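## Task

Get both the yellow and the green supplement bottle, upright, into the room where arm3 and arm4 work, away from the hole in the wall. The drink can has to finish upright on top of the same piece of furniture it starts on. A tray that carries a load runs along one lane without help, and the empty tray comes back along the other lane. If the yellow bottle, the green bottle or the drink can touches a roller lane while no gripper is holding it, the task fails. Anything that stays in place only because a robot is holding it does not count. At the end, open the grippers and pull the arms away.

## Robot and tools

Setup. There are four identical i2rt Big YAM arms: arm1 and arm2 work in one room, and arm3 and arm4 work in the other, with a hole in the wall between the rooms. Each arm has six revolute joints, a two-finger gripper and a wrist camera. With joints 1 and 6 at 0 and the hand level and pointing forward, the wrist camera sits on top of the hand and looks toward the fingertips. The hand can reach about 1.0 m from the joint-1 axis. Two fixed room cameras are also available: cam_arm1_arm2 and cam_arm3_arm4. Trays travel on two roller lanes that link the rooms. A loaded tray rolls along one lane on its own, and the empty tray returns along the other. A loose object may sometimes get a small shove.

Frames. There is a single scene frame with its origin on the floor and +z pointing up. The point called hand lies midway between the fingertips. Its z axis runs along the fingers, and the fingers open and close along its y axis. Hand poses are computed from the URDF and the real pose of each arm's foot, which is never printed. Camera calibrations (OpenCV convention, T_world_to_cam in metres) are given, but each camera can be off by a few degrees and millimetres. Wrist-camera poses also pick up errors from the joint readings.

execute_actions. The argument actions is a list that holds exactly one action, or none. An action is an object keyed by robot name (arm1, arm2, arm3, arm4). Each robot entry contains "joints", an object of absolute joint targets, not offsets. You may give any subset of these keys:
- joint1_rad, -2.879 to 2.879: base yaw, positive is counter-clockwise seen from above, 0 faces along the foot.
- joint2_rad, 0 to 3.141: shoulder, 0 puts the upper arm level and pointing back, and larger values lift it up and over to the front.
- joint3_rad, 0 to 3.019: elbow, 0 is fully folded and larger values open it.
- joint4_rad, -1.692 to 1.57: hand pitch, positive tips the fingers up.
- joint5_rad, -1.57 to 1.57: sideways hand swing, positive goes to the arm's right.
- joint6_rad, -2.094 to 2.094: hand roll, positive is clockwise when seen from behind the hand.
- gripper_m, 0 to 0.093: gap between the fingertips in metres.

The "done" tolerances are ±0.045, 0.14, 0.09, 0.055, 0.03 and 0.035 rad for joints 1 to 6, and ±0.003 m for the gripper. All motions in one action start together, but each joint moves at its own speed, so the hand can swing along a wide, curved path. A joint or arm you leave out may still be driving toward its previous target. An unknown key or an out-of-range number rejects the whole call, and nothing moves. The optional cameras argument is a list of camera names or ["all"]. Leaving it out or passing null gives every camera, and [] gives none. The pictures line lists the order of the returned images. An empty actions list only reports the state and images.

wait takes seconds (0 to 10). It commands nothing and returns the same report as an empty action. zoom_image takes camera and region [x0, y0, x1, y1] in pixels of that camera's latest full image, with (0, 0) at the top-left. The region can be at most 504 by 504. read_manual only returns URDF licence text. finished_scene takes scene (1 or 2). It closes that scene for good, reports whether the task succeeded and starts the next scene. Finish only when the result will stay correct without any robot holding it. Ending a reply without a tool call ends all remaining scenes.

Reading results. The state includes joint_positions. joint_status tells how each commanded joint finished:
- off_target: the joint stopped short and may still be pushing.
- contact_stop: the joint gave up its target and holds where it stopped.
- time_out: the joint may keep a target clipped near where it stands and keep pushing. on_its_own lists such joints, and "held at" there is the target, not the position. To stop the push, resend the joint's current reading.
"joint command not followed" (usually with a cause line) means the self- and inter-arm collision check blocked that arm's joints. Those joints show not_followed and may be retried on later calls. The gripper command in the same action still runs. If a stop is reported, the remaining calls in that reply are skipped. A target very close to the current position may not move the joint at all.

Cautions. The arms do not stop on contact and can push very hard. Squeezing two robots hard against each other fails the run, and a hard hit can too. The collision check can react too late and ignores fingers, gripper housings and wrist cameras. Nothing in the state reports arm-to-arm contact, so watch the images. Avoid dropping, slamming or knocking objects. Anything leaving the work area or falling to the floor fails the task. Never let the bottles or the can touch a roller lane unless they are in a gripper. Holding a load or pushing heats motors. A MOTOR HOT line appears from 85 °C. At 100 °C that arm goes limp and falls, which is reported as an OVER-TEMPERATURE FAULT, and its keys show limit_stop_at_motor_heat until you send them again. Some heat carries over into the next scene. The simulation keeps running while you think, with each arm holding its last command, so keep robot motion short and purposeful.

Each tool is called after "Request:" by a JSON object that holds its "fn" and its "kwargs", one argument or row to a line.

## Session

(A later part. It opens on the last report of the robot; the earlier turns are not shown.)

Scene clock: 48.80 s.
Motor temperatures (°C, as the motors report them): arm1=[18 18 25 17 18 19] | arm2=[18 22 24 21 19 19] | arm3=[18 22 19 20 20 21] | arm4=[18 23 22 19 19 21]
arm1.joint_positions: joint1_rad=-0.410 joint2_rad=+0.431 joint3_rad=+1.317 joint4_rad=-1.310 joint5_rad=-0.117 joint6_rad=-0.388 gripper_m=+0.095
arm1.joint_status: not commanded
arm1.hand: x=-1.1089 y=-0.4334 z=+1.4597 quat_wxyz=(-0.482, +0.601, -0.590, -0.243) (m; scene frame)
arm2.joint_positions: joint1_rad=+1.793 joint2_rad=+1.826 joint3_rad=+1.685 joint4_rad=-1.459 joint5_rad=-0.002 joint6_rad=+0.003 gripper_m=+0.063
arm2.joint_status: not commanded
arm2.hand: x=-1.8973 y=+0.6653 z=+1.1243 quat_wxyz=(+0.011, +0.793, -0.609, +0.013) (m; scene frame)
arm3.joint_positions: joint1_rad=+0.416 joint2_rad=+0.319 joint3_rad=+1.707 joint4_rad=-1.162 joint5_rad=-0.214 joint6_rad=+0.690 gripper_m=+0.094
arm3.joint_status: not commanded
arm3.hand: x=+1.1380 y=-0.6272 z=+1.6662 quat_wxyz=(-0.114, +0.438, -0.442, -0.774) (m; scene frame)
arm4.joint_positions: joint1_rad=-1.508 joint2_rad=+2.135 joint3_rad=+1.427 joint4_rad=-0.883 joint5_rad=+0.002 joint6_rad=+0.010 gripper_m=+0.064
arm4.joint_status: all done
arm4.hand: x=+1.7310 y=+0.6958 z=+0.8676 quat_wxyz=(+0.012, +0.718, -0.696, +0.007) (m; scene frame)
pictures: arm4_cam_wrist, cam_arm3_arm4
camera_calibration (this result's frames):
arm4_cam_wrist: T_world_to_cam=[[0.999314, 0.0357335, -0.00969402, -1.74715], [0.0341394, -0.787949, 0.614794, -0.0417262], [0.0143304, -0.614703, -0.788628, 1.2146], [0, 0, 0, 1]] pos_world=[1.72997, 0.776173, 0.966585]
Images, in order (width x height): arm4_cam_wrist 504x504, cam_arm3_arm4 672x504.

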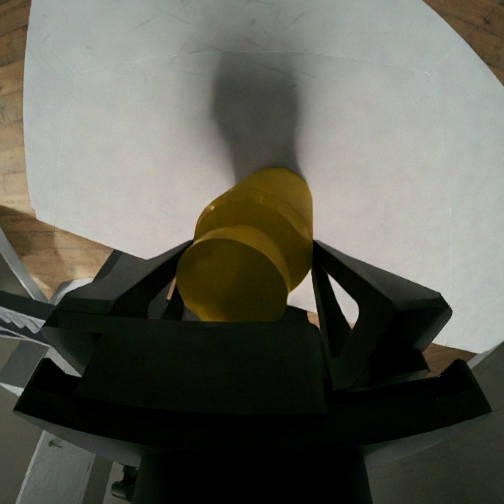

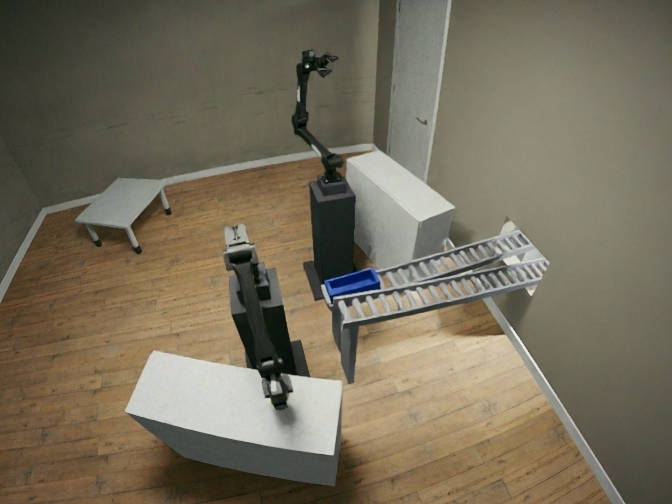

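Request:
{"fn": "execute_actions", "kwargs": {
  "actions": [
    {"arm4":{"joints":{"gripper_m":0.093}}}
  ],
  "cameras": []
}}

Request:
{"fn": "execute_actions", "kwargs": {
  "actions": [
    {"arm4":{"joints":{"joint2_rad":1.8,"joint3_rad":1.66,"joint4_rad":-1.43}}}
  ],
  "cameras": []
}}

Request:
{"fn": "execute_actions", "kwargs": {
  "actions": [
    {"arm4":{"joints":{"joint1_rad":0.127,"gripper_m":0.06}}}
  ],
  "cameras": []
}}

Request:
{"fn": "execute_actions", "kwargs": {
  "actions": [
    {"arm4":{"joints":{"joint2_rad":2.33,"joint3_rad":1.39,"joint4_rad":-0.61}}}
  ],
  "cameras": ["arm4_cam_wrist","cam_arm3_arm4"]
}}

Scene clock: 50.23 s.
Motor temperatures (°C, as the motors report them): arm1=[18 18 25 17 18 19] | arm2=[18 22 24 21 19 19] | arm3=[18 22 19 20 20 21] | arm4=[18 23 22 19 19 21]
arm1.joint_positions: joint1_rad=-0.410 joint2_rad=+0.431 joint3_rad=+1.317 joint4_rad=-1.310 joint5_rad=-0.117 joint6_rad=-0.388 gripper_m=+0.095
arm1.joint_status: not commanded
arm1.hand: x=-1.1089 y=-0.4334 z=+1.4597 quat_wxyz=(-0.482, +0.601, -0.590, -0.243) (m; scene frame)
arm2.joint_positions: joint1_rad=+1.793 joint2_rad=+1.826 joint3_rad=+1.685 joint4_rad=-1.459 joint5_rad=-0.002 joint6_rad=+0.003 gripper_m=+0.063
arm2.joint_status: not commanded
arm2.hand: x=-1.8973 y=+0.6653 z=+1.1243 quat_wxyz=(+0.011, +0.793, -0.609, +0.013) (m; scene frame)
arm3.joint_positions: joint1_rad=+0.416 joint2_rad=+0.319 joint3_rad=+1.707 joint4_rad=-1.162 joint5_rad=-0.214 joint6_rad=+0.690 gripper_m=+0.094
arm3.joint_status: not commanded
arm3.hand: x=+1.1380 y=-0.6272 z=+1.6662 quat_wxyz=(-0.114, +0.438, -0.442, -0.774) (m; scene frame)
arm4.joint_positions: joint1_rad=-1.508 joint2_rad=+2.135 joint3_rad=+1.427 joint4_rad=-0.883 joint5_rad=+0.003 joint6_rad=+0.010 gripper_m=+0.093
arm4.joint_status: all done
arm4.hand: x=+1.7311 y=+0.6958 z=+0.8676 quat_wxyz=(+0.012, +0.718, -0.696, +0.007) (m; scene frame)
pictures: none
No camera images: the call's "cameras" was empty. Leave "cameras" out to get every camera's image.

Scene clock: 51.77 s.
Motor temperatures (°C, as the motors report them): arm1=[18 18 25 17 18 19] | arm2=[18 22 24 21 19 19] | arm3=[18 22 19 20 20 21] | arm4=[18 23 22 19 19 21]
arm1.joint_positions: joint1_rad=-0.410 joint2_rad=+0.431 joint3_rad=+1.317 joint4_rad=-1.310 joint5_rad=-0.117 joint6_rad=-0.388 gripper_m=+0.095
arm1.joint_status: not commanded
arm1.hand: x=-1.1089 y=-0.4334 z=+1.4597 quat_wxyz=(-0.482, +0.601, -0.590, -0.243) (m; scene frame)
arm2.joint_positions: joint1_rad=+1.793 joint2_rad=+1.826 joint3_rad=+1.685 joint4_rad=-1.459 joint5_rad=-0.002 joint6_rad=+0.003 gripper_m=+0.063
arm2.joint_status: not commanded
arm2.hand: x=-1.8973 y=+0.6653 z=+1.1243 quat_wxyz=(+0.011, +0.793, -0.609, +0.013) (m; scene frame)
arm3.joint_positions: joint1_rad=+0.416 joint2_rad=+0.319 joint3_rad=+1.707 joint4_rad=-1.162 joint5_rad=-0.214 joint6_rad=+0.690 gripper_m=+0.094
arm3.joint_status: not commanded
arm3.hand: x=+1.1380 y=-0.6272 z=+1.6662 quat_wxyz=(-0.114, +0.438, -0.442, -0.774) (m; scene frame)
arm4.joint_positions: joint1_rad=-1.508 joint2_rad=+1.805 joint3_rad=+1.654 joint4_rad=-1.423 joint5_rad=+0.003 joint6_rad=+0.010 gripper_m=+0.093
arm4.joint_status: all done
arm4.hand: x=+1.7344 y=+0.6834 z=+1.1274 quat_wxyz=(+0.006, +0.718, -0.696, +0.000) (m; scene frame)
pictures: none
No camera images: the call's "cameras" was empty. Leave "cameras" out to get every camera's image.

Scene clock: 53.63 s.
Motor temperatures (°C, as the motors report them): arm1=[18 18 26 17 18 19] | arm2=[18 22 24 21 19 19] | arm3=[18 22 19 20 20 21] | arm4=[18 23 22 19 19 21]
arm1.joint_positions: joint1_rad=-0.410 joint2_rad=+0.431 joint3_rad=+1.317 joint4_rad=-1.310 joint5_rad=-0.117 joint6_rad=-0.388 gripper_m=+0.095
arm1.joint_status: not commanded
arm1.hand: x=-1.1089 y=-0.4334 z=+1.4597 quat_wxyz=(-0.482, +0.601, -0.590, -0.243) (m; scene frame)
arm2.joint_positions: joint1_rad=+1.793 joint2_rad=+1.826 joint3_rad=+1.685 joint4_rad=-1.459 joint5_rad=-0.002 joint6_rad=+0.003 gripper_m=+0.063
arm2.joint_status: not commanded
arm2.hand: x=-1.8973 y=+0.6653 z=+1.1243 quat_wxyz=(+0.011, +0.793, -0.609, +0.013) (m; scene frame)
arm3.joint_positions: joint1_rad=+0.416 joint2_rad=+0.319 joint3_rad=+1.707 joint4_rad=-1.162 joint5_rad=-0.214 joint6_rad=+0.690 gripper_m=+0.094
arm3.joint_status: not commanded
arm3.hand: x=+1.1380 y=-0.6272 z=+1.6662 quat_wxyz=(-0.114, +0.438, -0.442, -0.774) (m; scene frame)
arm4.joint_positions: joint1_rad=+0.133 joint2_rad=+1.805 joint3_rad=+1.654 joint4_rad=-1.423 joint5_rad=-0.001 joint6_rad=+0.010 gripper_m=+0.060
arm4.joint_status: all done
arm4.hand: x=+1.2068 y=+0.0702 z=+1.1371 quat_wxyz=(+0.003, +0.999, +0.050, -0.004) (m; scene frame)
pictures: none
No camera images: the call's "cameras" was empty. Leave "cameras" out to get every camera's image.

Scene clock: 55.07 s.
Motor temperatures (°C, as the motors report them): arm1=[18 18 26 17 18 19] | arm2=[18 22 24 21 19 19] | arm3=[18 22 19 20 20 21] | arm4=[18 23 22 19 19 21]
arm1.joint_positions: joint1_rad=-0.410 joint2_rad=+0.431 joint3_rad=+1.317 joint4_rad=-1.310 joint5_rad=-0.117 joint6_rad=-0.388 gripper_m=+0.095
arm1.joint_status: not commanded
arm1.hand: x=-1.1089 y=-0.4334 z=+1.4597 quat_wxyz=(-0.482, +0.601, -0.590, -0.243) (m; scene frame)
arm2.joint_positions: joint1_rad=+1.793 joint2_rad=+1.826 joint3_rad=+1.685 joint4_rad=-1.459 joint5_rad=-0.002 joint6_rad=+0.003 gripper_m=+0.063
arm2.joint_status: not commanded
arm2.hand: x=-1.8973 y=+0.6653 z=+1.1243 quat_wxyz=(+0.011, +0.793, -0.609, +0.013) (m; scene frame)
arm3.joint_positions: joint1_rad=+0.416 joint2_rad=+0.319 joint3_rad=+1.707 joint4_rad=-1.162 joint5_rad=-0.214 joint6_rad=+0.690 gripper_m=+0.094
arm3.joint_status: not commanded
arm3.hand: x=+1.1380 y=-0.6272 z=+1.6662 quat_wxyz=(-0.114, +0.438, -0.442, -0.774) (m; scene frame)
arm4.joint_positions: joint1_rad=+0.133 joint2_rad=+2.341 joint3_rad=+1.366 joint4_rad=-0.618 joint5_rad=-0.001 joint6_rad=+0.010 gripper_m=+0.060
arm4.joint_status: all done
arm4.hand: x=+1.2117 y=+0.0687 z=+0.7507 quat_wxyz=(+0.003, +0.999, +0.050, +0.005) (m; scene frame)
pictures: arm4_cam_wrist, cam_arm3_arm4
camera_calibration (this result's frames):
arm4_cam_wrist: T_world_to_cam=[[-0.10586, 0.994354, -0.00730964, 0.0645118], [0.793926, 0.0889436, 0.601473, -1.41713], [0.598727, 0.0578685, -0.79886, -0.00220581], [0, 0, 0, 1]] pos_world=[1.13325, 0.062025, 0.851077]
Images, in order (width x height): arm4_cam_wrist 504x504, cam_arm3_arm4 672x504.

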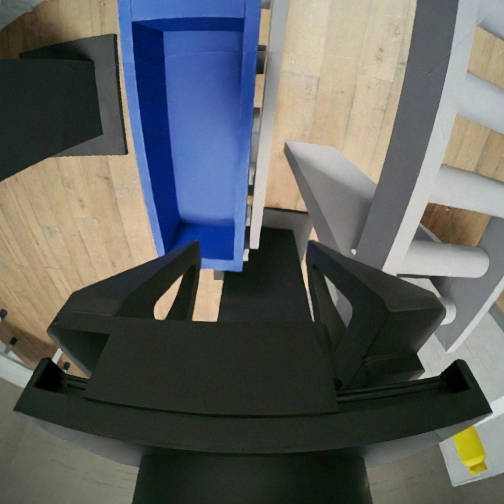

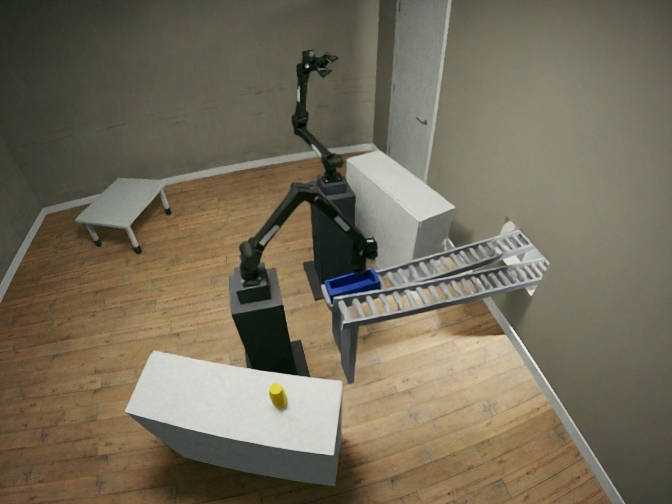

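Request:
{"fn": "execute_actions", "kwargs": {
  "actions": [
    {"arm4":{"joints":{"joint2_rad":2.63,"joint3_rad":1.53,"joint4_rad":-0.45}}}
  ],
  "cameras": []
}}

Request:
{"fn": "execute_actions", "kwargs": {
  "actions": [
    {"arm4":{"joints":{"gripper_m":0.0}}}
  ],
  "cameras": ["arm4_cam_wrist"]
}}

Request:
{"fn": "execute_actions", "kwargs": {
  "actions": [
    {"arm4":{"joints":{"joint2_rad":2.05,"joint3_rad":1.43,"joint4_rad":-0.95}}}
  ],
  "cameras": []
}}

Request:
{"fn": "execute_actions", "kwargs": {
  "actions": [
    {"arm4":{"joints":{"joint1_rad":-0.31,"joint6_rad":-0.44,"joint2_rad":2.11,"joint3_rad":1.44,"joint4_rad":-0.87}}}
  ],
  "cameras": ["arm4_cam_wrist","cam_arm3_arm4"]
}}

Scene clock: 56.93 s.
Motor temperatures (°C, as the motors report them): arm1=[18 18 26 17 18 19] | arm2=[18 22 24 21 19 19] | arm3=[18 22 19 20 20 21] | arm4=[18 23 22 19 19 21]
arm1.joint_positions: joint1_rad=-0.410 joint2_rad=+0.431 joint3_rad=+1.317 joint4_rad=-1.310 joint5_rad=-0.117 joint6_rad=-0.388 gripper_m=+0.095
arm1.joint_status: not commanded
arm1.hand: x=-1.1089 y=-0.4334 z=+1.4597 quat_wxyz=(-0.482, +0.601, -0.590, -0.243) (m; scene frame)
arm2.joint_positions: joint1_rad=+1.793 joint2_rad=+1.826 joint3_rad=+1.685 joint4_rad=-1.459 joint5_rad=-0.002 joint6_rad=+0.003 gripper_m=+0.063
arm2.joint_status: not commanded
arm2.hand: x=-1.8973 y=+0.6653 z=+1.1243 quat_wxyz=(+0.011, +0.793, -0.609, +0.013) (m; scene frame)
arm3.joint_positions: joint1_rad=+0.416 joint2_rad=+0.319 joint3_rad=+1.707 joint4_rad=-1.162 joint5_rad=-0.214 joint6_rad=+0.690 gripper_m=+0.094
arm3.joint_status: not commanded
arm3.hand: x=+1.1380 y=-0.6272 z=+1.6662 quat_wxyz=(-0.114, +0.438, -0.442, -0.774) (m; scene frame)
arm4.joint_positions: joint1_rad=+0.133 joint2_rad=+2.649 joint3_rad=+1.516 joint4_rad=-0.452 joint5_rad=-0.001 joint6_rad=+0.010 gripper_m=+0.060
arm4.joint_status: all done
arm4.hand: x=+1.2082 y=+0.0676 z=+0.6152 quat_wxyz=(+0.003, +0.999, +0.050, +0.002) (m; scene frame)
pictures: none
No camera images: the call's "cameras" was empty. Leave "cameras" out to get every camera's image.

Scene clock: 57.57 s.
Motor temperatures (°C, as the motors report them): arm1=[18 18 26 17 18 19] | arm2=[18 22 24 21 19 19] | arm3=[18 22 19 20 20 21] | arm4=[18 23 22 19 19 21]
arm1.joint_positions: joint1_rad=-0.410 joint2_rad=+0.431 joint3_rad=+1.317 joint4_rad=-1.310 joint5_rad=-0.117 joint6_rad=-0.388 gripper_m=+0.095
arm1.joint_status: not commanded
arm1.hand: x=-1.1089 y=-0.4334 z=+1.4597 quat_wxyz=(-0.482, +0.601, -0.590, -0.243) (m; scene frame)
arm2.joint_positions: joint1_rad=+1.793 joint2_rad=+1.826 joint3_rad=+1.685 joint4_rad=-1.459 joint5_rad=-0.002 joint6_rad=+0.003 gripper_m=+0.063
arm2.joint_status: not commanded
arm2.hand: x=-1.8973 y=+0.6653 z=+1.1243 quat_wxyz=(+0.011, +0.793, -0.609, +0.013) (m; scene frame)
arm3.joint_positions: joint1_rad=+0.416 joint2_rad=+0.319 joint3_rad=+1.707 joint4_rad=-1.162 joint5_rad=-0.214 joint6_rad=+0.690 gripper_m=+0.094
arm3.joint_status: not commanded
arm3.hand: x=+1.1380 y=-0.6272 z=+1.6662 quat_wxyz=(-0.114, +0.438, -0.442, -0.774) (m; scene frame)
arm4.joint_positions: joint1_rad=+0.133 joint2_rad=+2.649 joint3_rad=+1.516 joint4_rad=-0.450 joint5_rad=-0.005 joint6_rad=+0.013 gripper_m=+0.011
arm4.joint_status: gripper_m off_target (ended at +0.011, target +0.000)
arm4.hand: x=+1.2074 y=+0.0670 z=+0.6154 quat_wxyz=(+0.005, +0.999, +0.049, +0.001) (m; scene frame)
pictures: arm4_cam_wrist
camera_calibration (this result's frames):
arm4_cam_wrist: T_world_to_cam=[[-0.102455, 0.994671, -0.0115505, 0.0632436], [0.799159, 0.0892198, 0.594461, -1.33419], [0.592324, 0.0516749, -0.804041, -0.0962566], [0, 0, 0, 1]] pos_world=[1.12973, 0.0611039, 0.716461]
Images, in order (width x height): arm4_cam_wrist 504x504.

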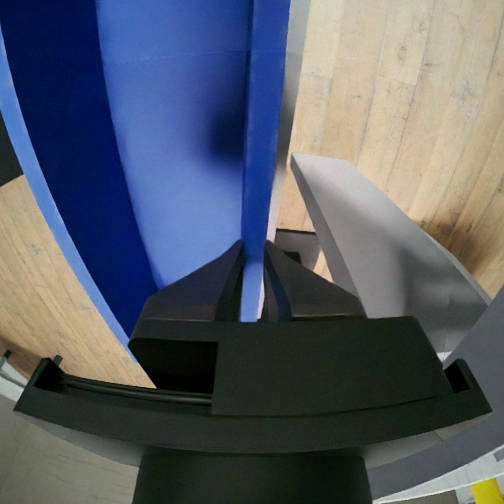

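Scene clock: 59.10 s.
Motor temperatures (°C, as the motors report them): arm1=[18 18 26 17 18 19] | arm2=[18 22 24 21 19 19] | arm3=[18 22 19 20 20 21] | arm4=[18 23 22 19 19 21]
arm1.joint_positions: joint1_rad=-0.410 joint2_rad=+0.431 joint3_rad=+1.317 joint4_rad=-1.310 joint5_rad=-0.117 joint6_rad=-0.388 gripper_m=+0.095
arm1.joint_status: not commanded
arm1.hand: x=-1.1089 y=-0.4334 z=+1.4597 quat_wxyz=(-0.482, +0.601, -0.590, -0.243) (m; scene frame)
arm2.joint_positions: joint1_rad=+1.793 joint2_rad=+1.826 joint3_rad=+1.685 joint4_rad=-1.459 joint5_rad=-0.002 joint6_rad=+0.003 gripper_m=+0.063
arm2.joint_status: not commanded
arm2.hand: x=-1.8973 y=+0.6653 z=+1.1243 quat_wxyz=(+0.011, +0.793, -0.609, +0.013) (m; scene frame)
arm3.joint_positions: joint1_rad=+0.416 joint2_rad=+0.319 joint3_rad=+1.707 joint4_rad=-1.162 joint5_rad=-0.214 joint6_rad=+0.690 gripper_m=+0.094
arm3.joint_status: not commanded
arm3.hand: x=+1.1380 y=-0.6272 z=+1.6662 quat_wxyz=(-0.114, +0.438, -0.442, -0.774) (m; scene frame)
arm4.joint_positions: joint1_rad=+0.133 joint2_rad=+2.059 joint3_rad=+1.415 joint4_rad=-0.945 joint5_rad=+0.002 joint6_rad=+0.013 gripper_m=+0.011
arm4.joint_status: all done
arm4.hand: x=+1.1965 y=+0.0687 z=+0.9155 quat_wxyz=(+0.001, +0.999, +0.049, +0.003) (m; scene frame)
pictures: none
No camera images: the call's "cameras" was empty. Leave "cameras" out to get every camera's image.

Scene clock: 60.57 s.
Motor temperatures (°C, as the motors report them): arm1=[18 18 26 17 18 19] | arm2=[18 22 24 21 19 19] | arm3=[18 22 19 20 20 21] | arm4=[18 23 22 19 19 21]
arm1.joint_positions: joint1_rad=-0.410 joint2_rad=+0.431 joint3_rad=+1.317 joint4_rad=-1.310 joint5_rad=-0.117 joint6_rad=-0.388 gripper_m=+0.095
arm1.joint_status: not commanded
arm1.hand: x=-1.1089 y=-0.4334 z=+1.4597 quat_wxyz=(-0.482, +0.601, -0.590, -0.243) (m; scene frame)
arm2.joint_positions: joint1_rad=+1.793 joint2_rad=+1.826 joint3_rad=+1.685 joint4_rad=-1.459 joint5_rad=-0.002 joint6_rad=+0.003 gripper_m=+0.063
arm2.joint_status: not commanded
arm2.hand: x=-1.8973 y=+0.6653 z=+1.1243 quat_wxyz=(+0.011, +0.793, -0.609, +0.013) (m; scene frame)
arm3.joint_positions: joint1_rad=+0.416 joint2_rad=+0.319 joint3_rad=+1.707 joint4_rad=-1.162 joint5_rad=-0.214 joint6_rad=+0.690 gripper_m=+0.094
arm3.joint_status: not commanded
arm3.hand: x=+1.1380 y=-0.6272 z=+1.6662 quat_wxyz=(-0.114, +0.438, -0.442, -0.774) (m; scene frame)
arm4.joint_positions: joint1_rad=-0.309 joint2_rad=+2.124 joint3_rad=+1.415 joint4_rad=-0.873 joint5_rad=+0.005 joint6_rad=-0.427 gripper_m=+0.011
arm4.joint_status: all done
arm4.hand: x=+1.2187 y=+0.3149 z=+0.8785 quat_wxyz=(+0.003, +0.999, +0.048, +0.000) (m; scene frame)
pictures: arm4_cam_wrist, cam_arm3_arm4
camera_calibration (this result's frames):
arm4_cam_wrist: T_world_to_cam=[[-0.100216, 0.994943, -0.00676265, -0.186084], [0.800013, 0.0846193, 0.593986, -1.52091], [0.591554, 0.054117, -0.804447, 0.0963085], [0, 0, 0, 1]] pos_world=[1.14112, 0.308628, 0.979613]
Images, in order (width x height): arm4_cam_wrist 504x504, cam_arm3_arm4 672x504.

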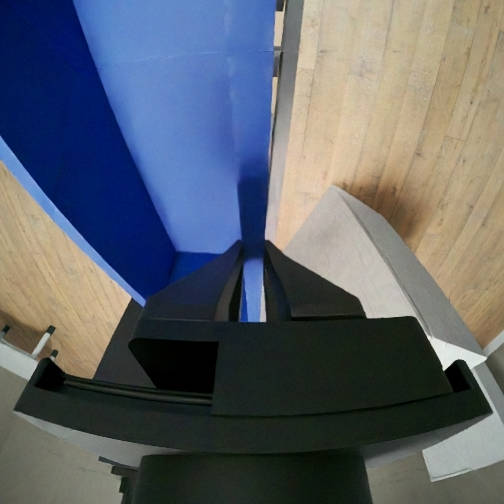

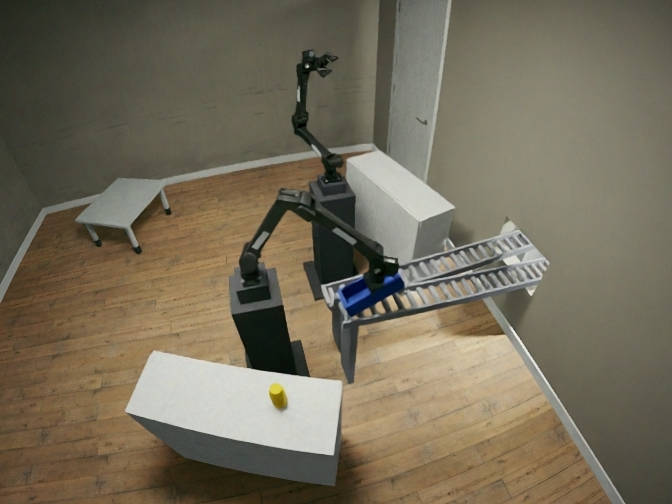

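Request:
{"fn": "execute_actions", "kwargs": {
  "actions": [
    {"arm4":{"joints":{"joint2_rad":2.2,"joint4_rad":-0.79}}}
  ],
  "cameras": ["cam_arm3_arm4"]
}}

Request:
{"fn": "execute_actions", "kwargs": {
  "actions": [
    {"arm4":{"joints":{"gripper_m":0.06}}}
  ],
  "cameras": []
}}

Request:
{"fn": "execute_actions", "kwargs": {
  "actions": [
    {"arm4":{"joints":{"joint2_rad":1.8,"joint3_rad":1.66,"joint4_rad":-1.43,"joint6_rad":0,"gripper_m":0.093}}}
  ],
  "cameras": ["cam_arm3_arm4"]
}}

Request:
{"fn": "wait", "kwargs": {
  "seconds": 8
}}

Scene clock: 62.00 s.
Motor temperatures (°C, as the motors report them): arm1=[18 18 26 17 18 19] | arm2=[18 22 24 21 19 19] | arm3=[18 22 19 20 20 21] | arm4=[18 23 22 19 19 21]
arm1.joint_positions: joint1_rad=-0.410 joint2_rad=+0.431 joint3_rad=+1.317 joint4_rad=-1.310 joint5_rad=-0.117 joint6_rad=-0.388 gripper_m=+0.095
arm1.joint_status: not commanded
arm1.hand: x=-1.1089 y=-0.4334 z=+1.4597 quat_wxyz=(-0.482, +0.601, -0.590, -0.243) (m; scene frame)
arm2.joint_positions: joint1_rad=+1.793 joint2_rad=+1.826 joint3_rad=+1.685 joint4_rad=-1.459 joint5_rad=-0.002 joint6_rad=+0.003 gripper_m=+0.063
arm2.joint_status: not commanded
arm2.hand: x=-1.8973 y=+0.6653 z=+1.1243 quat_wxyz=(+0.011, +0.793, -0.609, +0.013) (m; scene frame)
arm3.joint_positions: joint1_rad=+0.416 joint2_rad=+0.319 joint3_rad=+1.707 joint4_rad=-1.162 joint5_rad=-0.214 joint6_rad=+0.690 gripper_m=+0.094
arm3.joint_status: not commanded
arm3.hand: x=+1.1380 y=-0.6272 z=+1.6662 quat_wxyz=(-0.114, +0.438, -0.442, -0.774) (m; scene frame)
arm4.joint_positions: joint1_rad=-0.309 joint2_rad=+2.212 joint3_rad=+1.416 joint4_rad=-0.797 joint5_rad=+0.003 joint6_rad=-0.428 gripper_m=+0.011
arm4.joint_status: all done
arm4.hand: x=+1.2195 y=+0.3138 z=+0.8304 quat_wxyz=(+0.006, +0.999, +0.048, +0.006) (m; scene frame)
pictures: cam_arm3_arm4
Images, in order (width x height): cam_arm3_arm4 672x504.

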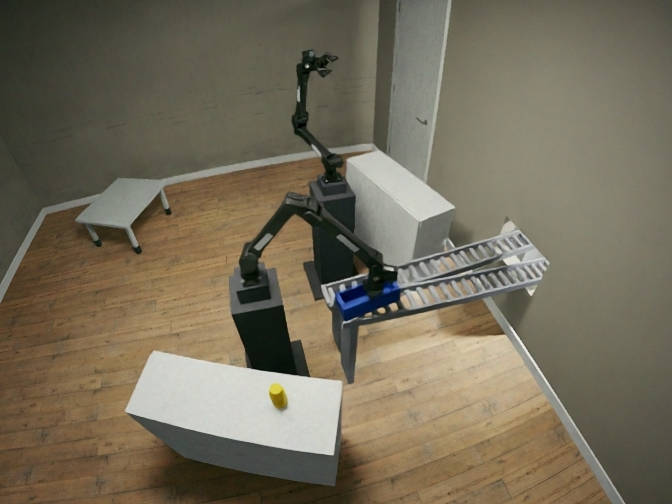

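Scene clock: 62.63 s.
Motor temperatures (°C, as the motors report them): arm1=[18 18 26 17 18 19] | arm2=[18 22 24 21 19 19] | arm3=[18 22 19 20 20 21] | arm4=[18 23 22 19 19 21]
arm1.joint_positions: joint1_rad=-0.410 joint2_rad=+0.431 joint3_rad=+1.317 joint4_rad=-1.310 joint5_rad=-0.117 joint6_rad=-0.388 gripper_m=+0.095
arm1.joint_status: not commanded
arm1.hand: x=-1.1089 y=-0.4334 z=+1.4597 quat_wxyz=(-0.482, +0.601, -0.590, -0.243) (m; scene frame)
arm2.joint_positions: joint1_rad=+1.793 joint2_rad=+1.826 joint3_rad=+1.685 joint4_rad=-1.459 joint5_rad=-0.002 joint6_rad=+0.003 gripper_m=+0.063
arm2.joint_status: not commanded
arm2.hand: x=-1.8973 y=+0.6653 z=+1.1243 quat_wxyz=(+0.011, +0.793, -0.609, +0.013) (m; scene frame)
arm3.joint_positions: joint1_rad=+0.416 joint2_rad=+0.319 joint3_rad=+1.707 joint4_rad=-1.162 joint5_rad=-0.214 joint6_rad=+0.690 gripper_m=+0.094
arm3.joint_status: not commanded
arm3.hand: x=+1.1380 y=-0.6272 z=+1.6662 quat_wxyz=(-0.114, +0.438, -0.442, -0.774) (m; scene frame)
arm4.joint_positions: joint1_rad=-0.309 joint2_rad=+2.212 joint3_rad=+1.416 joint4_rad=-0.797 joint5_rad=+0.003 joint6_rad=-0.428 gripper_m=+0.060
arm4.joint_status: all done
arm4.hand: x=+1.2195 y=+0.3137 z=+0.8304 quat_wxyz=(+0.006, +0.999, +0.048, +0.005) (m; scene frame)
pictures: none
No camera images: the call's "cameras" was empty. Leave "cameras" out to get every camera's image.

Scene clock: 64.13 s.
Motor temperatures (°C, as the motors report them): arm1=[18 18 26 17 18 19] | arm2=[18 22 24 21 19 19] | arm3=[18 22 19 20 20 21] | arm4=[18 23 22 19 19 21]
arm1.joint_positions: joint1_rad=-0.410 joint2_rad=+0.431 joint3_rad=+1.317 joint4_rad=-1.310 joint5_rad=-0.117 joint6_rad=-0.388 gripper_m=+0.095
arm1.joint_status: not commanded
arm1.hand: x=-1.1089 y=-0.4334 z=+1.4597 quat_wxyz=(-0.482, +0.601, -0.590, -0.243) (m; scene frame)
arm2.joint_positions: joint1_rad=+1.793 joint2_rad=+1.826 joint3_rad=+1.685 joint4_rad=-1.459 joint5_rad=-0.002 joint6_rad=+0.003 gripper_m=+0.063
arm2.joint_status: not commanded
arm2.hand: x=-1.8973 y=+0.6653 z=+1.1243 quat_wxyz=(+0.011, +0.793, -0.609, +0.013) (m; scene frame)
arm3.joint_positions: joint1_rad=+0.416 joint2_rad=+0.319 joint3_rad=+1.707 joint4_rad=-1.162 joint5_rad=-0.214 joint6_rad=+0.690 gripper_m=+0.094
arm3.joint_status: not commanded
arm3.hand: x=+1.1380 y=-0.6272 z=+1.6662 quat_wxyz=(-0.114, +0.438, -0.442, -0.774) (m; scene frame)
arm4.joint_positions: joint1_rad=-0.309 joint2_rad=+1.807 joint3_rad=+1.654 joint4_rad=-1.423 joint5_rad=+0.003 joint6_rad=-0.013 gripper_m=+0.093
arm4.joint_status: all done
arm4.hand: x=+1.2336 y=+0.3120 z=+1.1343 quat_wxyz=(+0.003, +0.987, -0.158, -0.002) (m; scene frame)
pictures: cam_arm3_arm4
Images, in order (width x height): cam_arm3_arm4 672x504.

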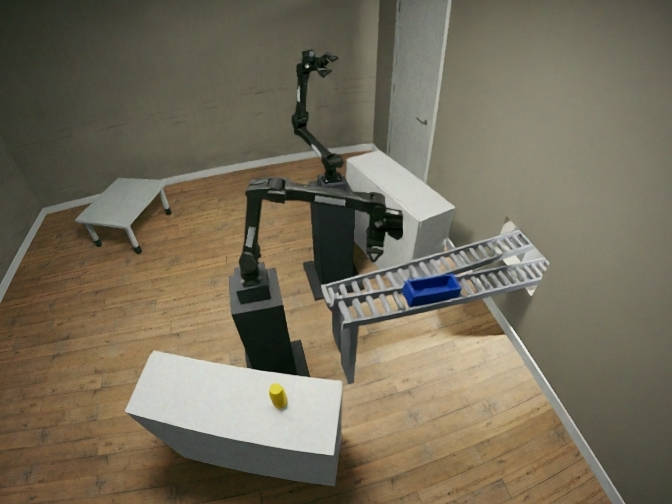

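Scene clock: 72.13 s.
Motor temperatures (°C, as the motors report them): arm1=[18 18 26 17 18 19] | arm2=[18 23 25 21 19 19] | arm3=[18 22 19 20 20 21] | arm4=[18 23 23 19 19 21]
arm1.joint_positions: joint1_rad=-0.410 joint2_rad=+0.431 joint3_rad=+1.317 joint4_rad=-1.310 joint5_rad=-0.117 joint6_rad=-0.388 gripper_m=+0.095
arm1.joint_status: not commanded
arm1.hand: x=-1.1089 y=-0.4334 z=+1.4597 quat_wxyz=(-0.482, +0.601, -0.590, -0.243) (m; scene frame)
arm2.joint_positions: joint1_rad=+1.793 joint2_rad=+1.826 joint3_rad=+1.685 joint4_rad=-1.459 joint5_rad=-0.002 joint6_rad=+0.003 gripper_m=+0.063
arm2.joint_status: not commanded
arm2.hand: x=-1.8973 y=+0.6653 z=+1.1243 quat_wxyz=(+0.011, +0.793, -0.609, +0.013) (m; scene frame)
arm3.joint_positions: joint1_rad=+0.416 joint2_rad=+0.319 joint3_rad=+1.707 joint4_rad=-1.162 joint5_rad=-0.214 joint6_rad=+0.690 gripper_m=+0.094
arm3.joint_status: not commanded
arm3.hand: x=+1.1380 y=-0.6272 z=+1.6662 quat_wxyz=(-0.114, +0.438, -0.442, -0.774) (m; scene frame)
arm4.joint_positions: joint1_rad=-0.309 joint2_rad=+1.807 joint3_rad=+1.654 joint4_rad=-1.423 joint5_rad=+0.003 joint6_rad=-0.013 gripper_m=+0.093
arm4.joint_status: all done
arm4.hand: x=+1.2336 y=+0.3120 z=+1.1343 quat_wxyz=(+0.003, +0.987, -0.159, -0.002) (m; scene frame)
wait: 8.00 s; at rest by 0.27 s
pictures: arm1_cam_wrist, arm2_cam_wrist, arm3_cam_wrist, arm4_cam_wrist, cam_arm1_arm2, cam_arm3_arm4
camera_calibration (this result's frames):
arm2_cam_wrist: T_world_to_cam=[[0.968438, 0.249206, -0.00487441, 1.67833], [0.198345, -0.758651, 0.620571, 0.181869], [0.150952, -0.601951, -0.784135, 1.6937], [0, 0, 0, 1]] pos_world=[-1.9171, 0.739253, 1.22341]
arm4_cam_wrist: T_world_to_cam=[[0.308053, 0.951336, -0.0079121, -0.668727], [0.768963, -0.244084, 0.590863, -1.54014], [0.560178, -0.188101, -0.806733, 0.410303], [0, 0, 0, 1]] pos_world=[1.16047, 0.33744, 1.23572]
Images, in order (width x height): arm1_cam_wrist 504x504, arm2_cam_wrist 504x504, arm3_cam_wrist 504x504, arm4_cam_wrist 504x504, cam_arm1_arm2 672x504, cam_arm3_arm4 672x504.

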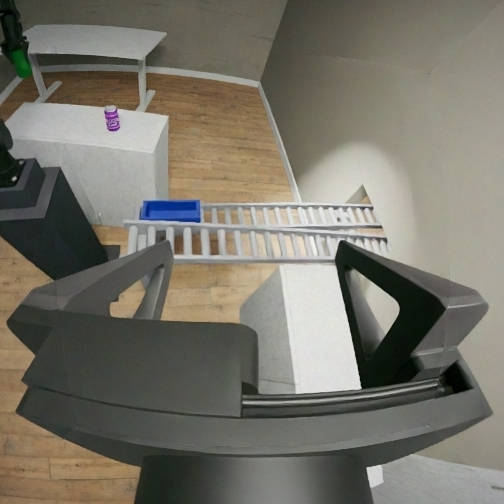

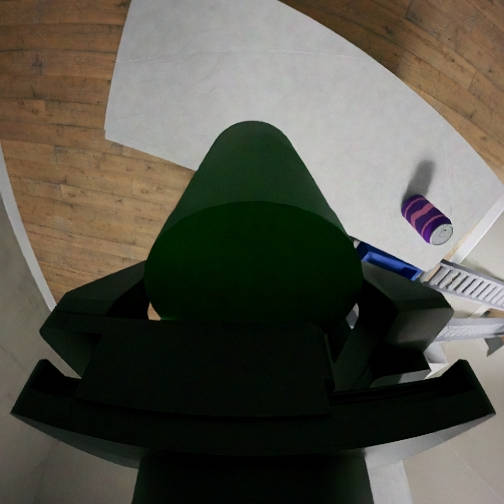

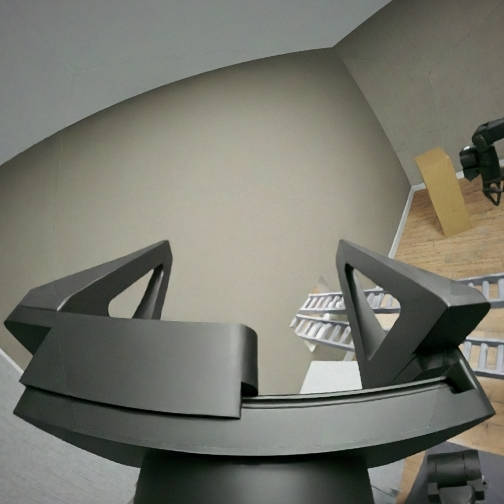

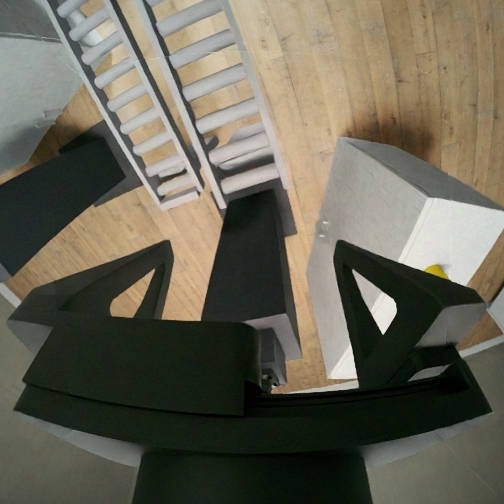

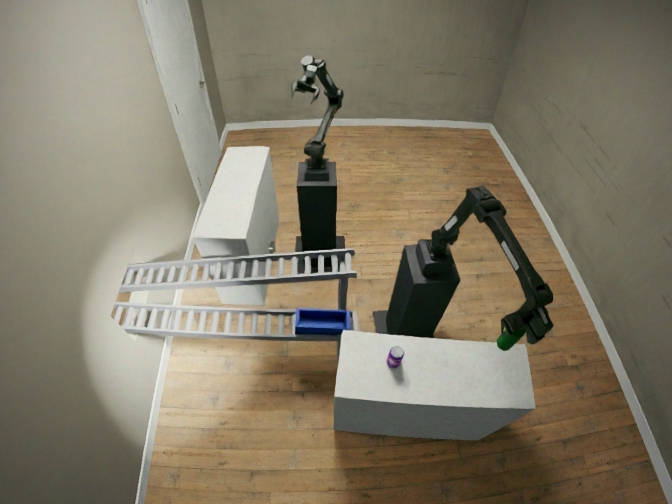

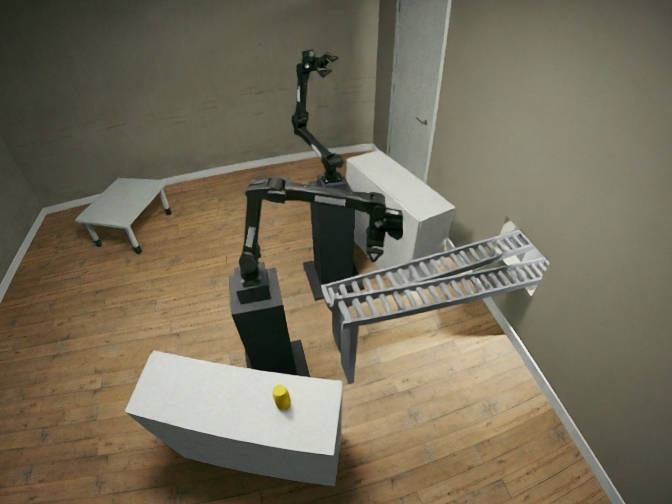

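Request:
{"fn": "execute_actions", "kwargs": {
  "actions": [
    {"arm2":{"joints":{"joint2_rad":2.12,"joint3_rad":1.39,"joint4_rad":-0.83}}}
  ],
  "cameras": []
}}

Request:
{"fn": "execute_actions", "kwargs": {
  "actions": [
    {"arm2":{"joints":{"gripper_m":0.093}}}
  ],
  "cameras": []
}}

Request:
{"fn": "execute_actions", "kwargs": {
  "actions": [
    {"arm2":{"joints":{"joint2_rad":1.8,"joint3_rad":1.7,"joint4_rad":-1.47}}}
  ],
  "cameras": []
}}

Request:
{"fn": "execute_actions", "kwargs": {
  "actions": [
    {"arm2":{"joints":{"joint1_rad":0.3,"joint6_rad":0.33,"gripper_m":0.06}}}
  ],
  "cameras": []
}}

Request:
{"fn": "execute_actions", "kwargs": {
  "actions": [
    {"arm2":{"joints":{"joint2_rad":2.35,"joint3_rad":1.48,"joint4_rad":-0.68}}}
  ],
  "cameras": ["arm2_cam_wrist","cam_arm1_arm2"]
}}

Scene clock: 74.70 s.
Motor temperatures (°C, as the motors report them): arm1=[18 18 26 17 18 19] | arm2=[18 23 25 21 19 19] | arm3=[18 22 19 20 20 22] | arm4=[18 23 23 19 19 21]
arm1.joint_positions: joint1_rad=-0.410 joint2_rad=+0.431 joint3_rad=+1.317 joint4_rad=-1.310 joint5_rad=-0.117 joint6_rad=-0.388 gripper_m=+0.095
arm1.joint_status: not commanded
arm1.hand: x=-1.1089 y=-0.4334 z=+1.4597 quat_wxyz=(-0.482, +0.601, -0.590, -0.243) (m; scene frame)
arm2.joint_positions: joint1_rad=+1.793 joint2_rad=+2.141 joint3_rad=+1.368 joint4_rad=-0.843 joint5_rad=-0.002 joint6_rad=+0.003 gripper_m=+0.063
arm2.joint_status: all done
arm2.hand: x=-1.8946 y=+0.6563 z=+0.8445 quat_wxyz=(+0.015, +0.793, -0.608, +0.019) (m; scene frame)
arm3.joint_positions: joint1_rad=+0.416 joint2_rad=+0.319 joint3_rad=+1.707 joint4_rad=-1.162 joint5_rad=-0.214 joint6_rad=+0.690 gripper_m=+0.094
arm3.joint_status: not commanded
arm3.hand: x=+1.1380 y=-0.6272 z=+1.6662 quat_wxyz=(-0.114, +0.438, -0.442, -0.774) (m; scene frame)
arm4.joint_positions: joint1_rad=-0.309 joint2_rad=+1.807 joint3_rad=+1.654 joint4_rad=-1.423 joint5_rad=+0.003 joint6_rad=-0.013 gripper_m=+0.093
arm4.joint_status: not commanded
arm4.hand: x=+1.2336 y=+0.3120 z=+1.1343 quat_wxyz=(+0.003, +0.987, -0.159, -0.002) (m; scene frame)
pictures: none
No camera images: the call's "cameras" was empty. Leave "cameras" out to get every camera's image.

Scene clock: 75.33 s.
Motor temperatures (°C, as the motors report them): arm1=[18 18 26 17 18 19] | arm2=[18 23 24 21 19 19] | arm3=[18 22 19 20 20 22] | arm4=[18 23 23 19 19 21]
arm1.joint_positions: joint1_rad=-0.410 joint2_rad=+0.431 joint3_rad=+1.317 joint4_rad=-1.310 joint5_rad=-0.117 joint6_rad=-0.388 gripper_m=+0.095
arm1.joint_status: not commanded
arm1.hand: x=-1.1089 y=-0.4334 z=+1.4597 quat_wxyz=(-0.482, +0.601, -0.590, -0.243) (m; scene frame)
arm2.joint_positions: joint1_rad=+1.793 joint2_rad=+2.141 joint3_rad=+1.368 joint4_rad=-0.842 joint5_rad=-0.002 joint6_rad=+0.003 gripper_m=+0.093
arm2.joint_status: all done
arm2.hand: x=-1.8947 y=+0.6566 z=+0.8447 quat_wxyz=(+0.015, +0.793, -0.609, +0.019) (m; scene frame)
arm3.joint_positions: joint1_rad=+0.416 joint2_rad=+0.319 joint3_rad=+1.707 joint4_rad=-1.162 joint5_rad=-0.214 joint6_rad=+0.690 gripper_m=+0.094
arm3.joint_status: not commanded
arm3.hand: x=+1.1380 y=-0.6272 z=+1.6662 quat_wxyz=(-0.114, +0.438, -0.442, -0.774) (m; scene frame)
arm4.joint_positions: joint1_rad=-0.309 joint2_rad=+1.807 joint3_rad=+1.654 joint4_rad=-1.423 joint5_rad=+0.003 joint6_rad=-0.013 gripper_m=+0.093
arm4.joint_status: not commanded
arm4.hand: x=+1.2336 y=+0.3120 z=+1.1343 quat_wxyz=(+0.003, +0.987, -0.159, -0.002) (m; scene frame)
pictures: none
No camera images: the call's "cameras" was empty. Leave "cameras" out to get every camera's image.

Scene clock: 76.83 s.
Motor temperatures (°C, as the motors report them): arm1=[18 18 26 17 18 19] | arm2=[18 23 25 21 19 19] | arm3=[18 22 19 20 20 22] | arm4=[18 23 23 19 19 21]
arm1.joint_positions: joint1_rad=-0.410 joint2_rad=+0.431 joint3_rad=+1.317 joint4_rad=-1.310 joint5_rad=-0.117 joint6_rad=-0.388 gripper_m=+0.095
arm1.joint_status: not commanded
arm1.hand: x=-1.1089 y=-0.4334 z=+1.4597 quat_wxyz=(-0.482, +0.601, -0.590, -0.243) (m; scene frame)
arm2.joint_positions: joint1_rad=+1.793 joint2_rad=+1.810 joint3_rad=+1.695 joint4_rad=-1.458 joint5_rad=-0.002 joint6_rad=+0.003 gripper_m=+0.093
arm2.joint_status: all done
arm2.hand: x=-1.8979 y=+0.6677 z=+1.1368 quat_wxyz=(+0.002, +0.793, -0.609, +0.002) (m; scene frame)
arm3.joint_positions: joint1_rad=+0.416 joint2_rad=+0.319 joint3_rad=+1.707 joint4_rad=-1.162 joint5_rad=-0.214 joint6_rad=+0.690 gripper_m=+0.094
arm3.joint_status: not commanded
arm3.hand: x=+1.1380 y=-0.6272 z=+1.6662 quat_wxyz=(-0.114, +0.438, -0.442, -0.774) (m; scene frame)
arm4.joint_positions: joint1_rad=-0.309 joint2_rad=+1.807 joint3_rad=+1.654 joint4_rad=-1.423 joint5_rad=+0.003 joint6_rad=-0.013 gripper_m=+0.093
arm4.joint_status: not commanded
arm4.hand: x=+1.2336 y=+0.3120 z=+1.1343 quat_wxyz=(+0.003, +0.987, -0.159, -0.002) (m; scene frame)
pictures: none
No camera images: the call's "cameras" was empty. Leave "cameras" out to get every camera's image.

Scene clock: 78.70 s.
Motor temperatures (°C, as the motors report them): arm1=[18 18 26 17 18 19] | arm2=[18 23 25 21 19 19] | arm3=[18 22 19 20 20 22] | arm4=[18 23 23 19 19 21]
arm1.joint_positions: joint1_rad=-0.410 joint2_rad=+0.431 joint3_rad=+1.317 joint4_rad=-1.310 joint5_rad=-0.117 joint6_rad=-0.388 gripper_m=+0.095
arm1.joint_status: not commanded
arm1.hand: x=-1.1089 y=-0.4334 z=+1.4597 quat_wxyz=(-0.482, +0.601, -0.590, -0.243) (m; scene frame)
arm2.joint_positions: joint1_rad=+0.293 joint2_rad=+1.810 joint3_rad=+1.695 joint4_rad=-1.458 joint5_rad=+0.000 joint6_rad=+0.322 gripper_m=+0.060
arm2.joint_status: all done
arm2.hand: x=-1.2266 y=+0.3133 z=+1.1391 quat_wxyz=(+0.000, +0.007, -1.000, +0.002) (m; scene frame)
arm3.joint_positions: joint1_rad=+0.416 joint2_rad=+0.319 joint3_rad=+1.707 joint4_rad=-1.162 joint5_rad=-0.214 joint6_rad=+0.690 gripper_m=+0.094
arm3.joint_status: not commanded
arm3.hand: x=+1.1380 y=-0.6272 z=+1.6662 quat_wxyz=(-0.114, +0.438, -0.442, -0.774) (m; scene frame)
arm4.joint_positions: joint1_rad=-0.309 joint2_rad=+1.807 joint3_rad=+1.654 joint4_rad=-1.423 joint5_rad=+0.003 joint6_rad=-0.013 gripper_m=+0.093
arm4.joint_status: not commanded
arm4.hand: x=+1.2336 y=+0.3120 z=+1.1343 quat_wxyz=(+0.003, +0.987, -0.159, -0.002) (m; scene frame)
pictures: none
No camera images: the call's "cameras" was empty. Leave "cameras" out to get every camera's image.

Scene clock: 80.17 s.
Motor temperatures (°C, as the motors report them): arm1=[18 18 26 17 18 19] | arm2=[18 23 24 21 19 19] | arm3=[18 22 19 20 20 22] | arm4=[18 23 23 19 19 21]
arm1.joint_positions: joint1_rad=-0.410 joint2_rad=+0.431 joint3_rad=+1.317 joint4_rad=-1.310 joint5_rad=-0.117 joint6_rad=-0.388 gripper_m=+0.095
arm1.joint_status: not commanded
arm1.hand: x=-1.1089 y=-0.4334 z=+1.4597 quat_wxyz=(-0.482, +0.601, -0.590, -0.243) (m; scene frame)
arm2.joint_positions: joint1_rad=+0.293 joint2_rad=+2.363 joint3_rad=+1.461 joint4_rad=-0.692 joint5_rad=+0.000 joint6_rad=+0.322 gripper_m=+0.060
arm2.joint_status: all done
arm2.hand: x=-1.2131 y=+0.3165 z=+0.7490 quat_wxyz=(+0.010, +0.007, -1.000, +0.005) (m; scene frame)
arm3.joint_positions: joint1_rad=+0.416 joint2_rad=+0.319 joint3_rad=+1.707 joint4_rad=-1.162 joint5_rad=-0.214 joint6_rad=+0.690 gripper_m=+0.094
arm3.joint_status: not commanded
arm3.hand: x=+1.1380 y=-0.6272 z=+1.6662 quat_wxyz=(-0.114, +0.438, -0.442, -0.774) (m; scene frame)
arm4.joint_positions: joint1_rad=-0.309 joint2_rad=+1.807 joint3_rad=+1.654 joint4_rad=-1.423 joint5_rad=+0.003 joint6_rad=-0.013 gripper_m=+0.093
arm4.joint_status: not commanded
arm4.hand: x=+1.2336 y=+0.3120 z=+1.1343 quat_wxyz=(+0.003, +0.987, -0.159, -0.002) (m; scene frame)
pictures: arm2_cam_wrist, cam_arm1_arm2
camera_calibration (this result's frames):
arm2_cam_wrist: T_world_to_cam=[[0.00319988, -0.999972, 0.00682272, 0.316463], [-0.792371, 0.00162667, 0.610037, -1.4201], [-0.610031, -0.00735817, -0.792343, -0.0189793], [0, 0, 0, 1]] pos_world=[-1.13784, 0.318625, 0.849119]
Images, in order (width x height): arm2_cam_wrist 504x504, cam_arm1_arm2 672x504.

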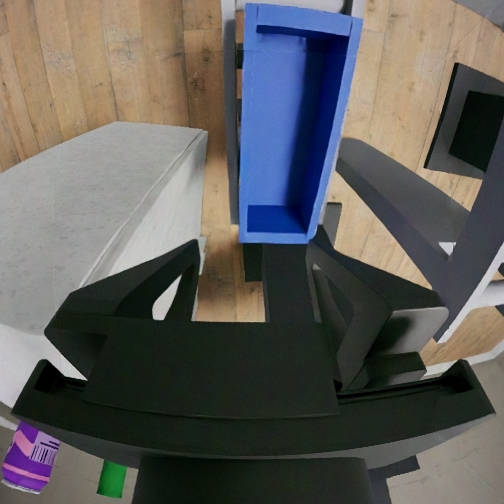

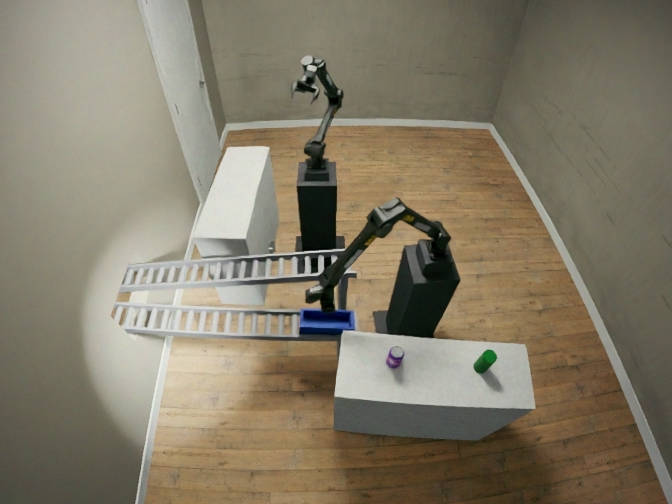

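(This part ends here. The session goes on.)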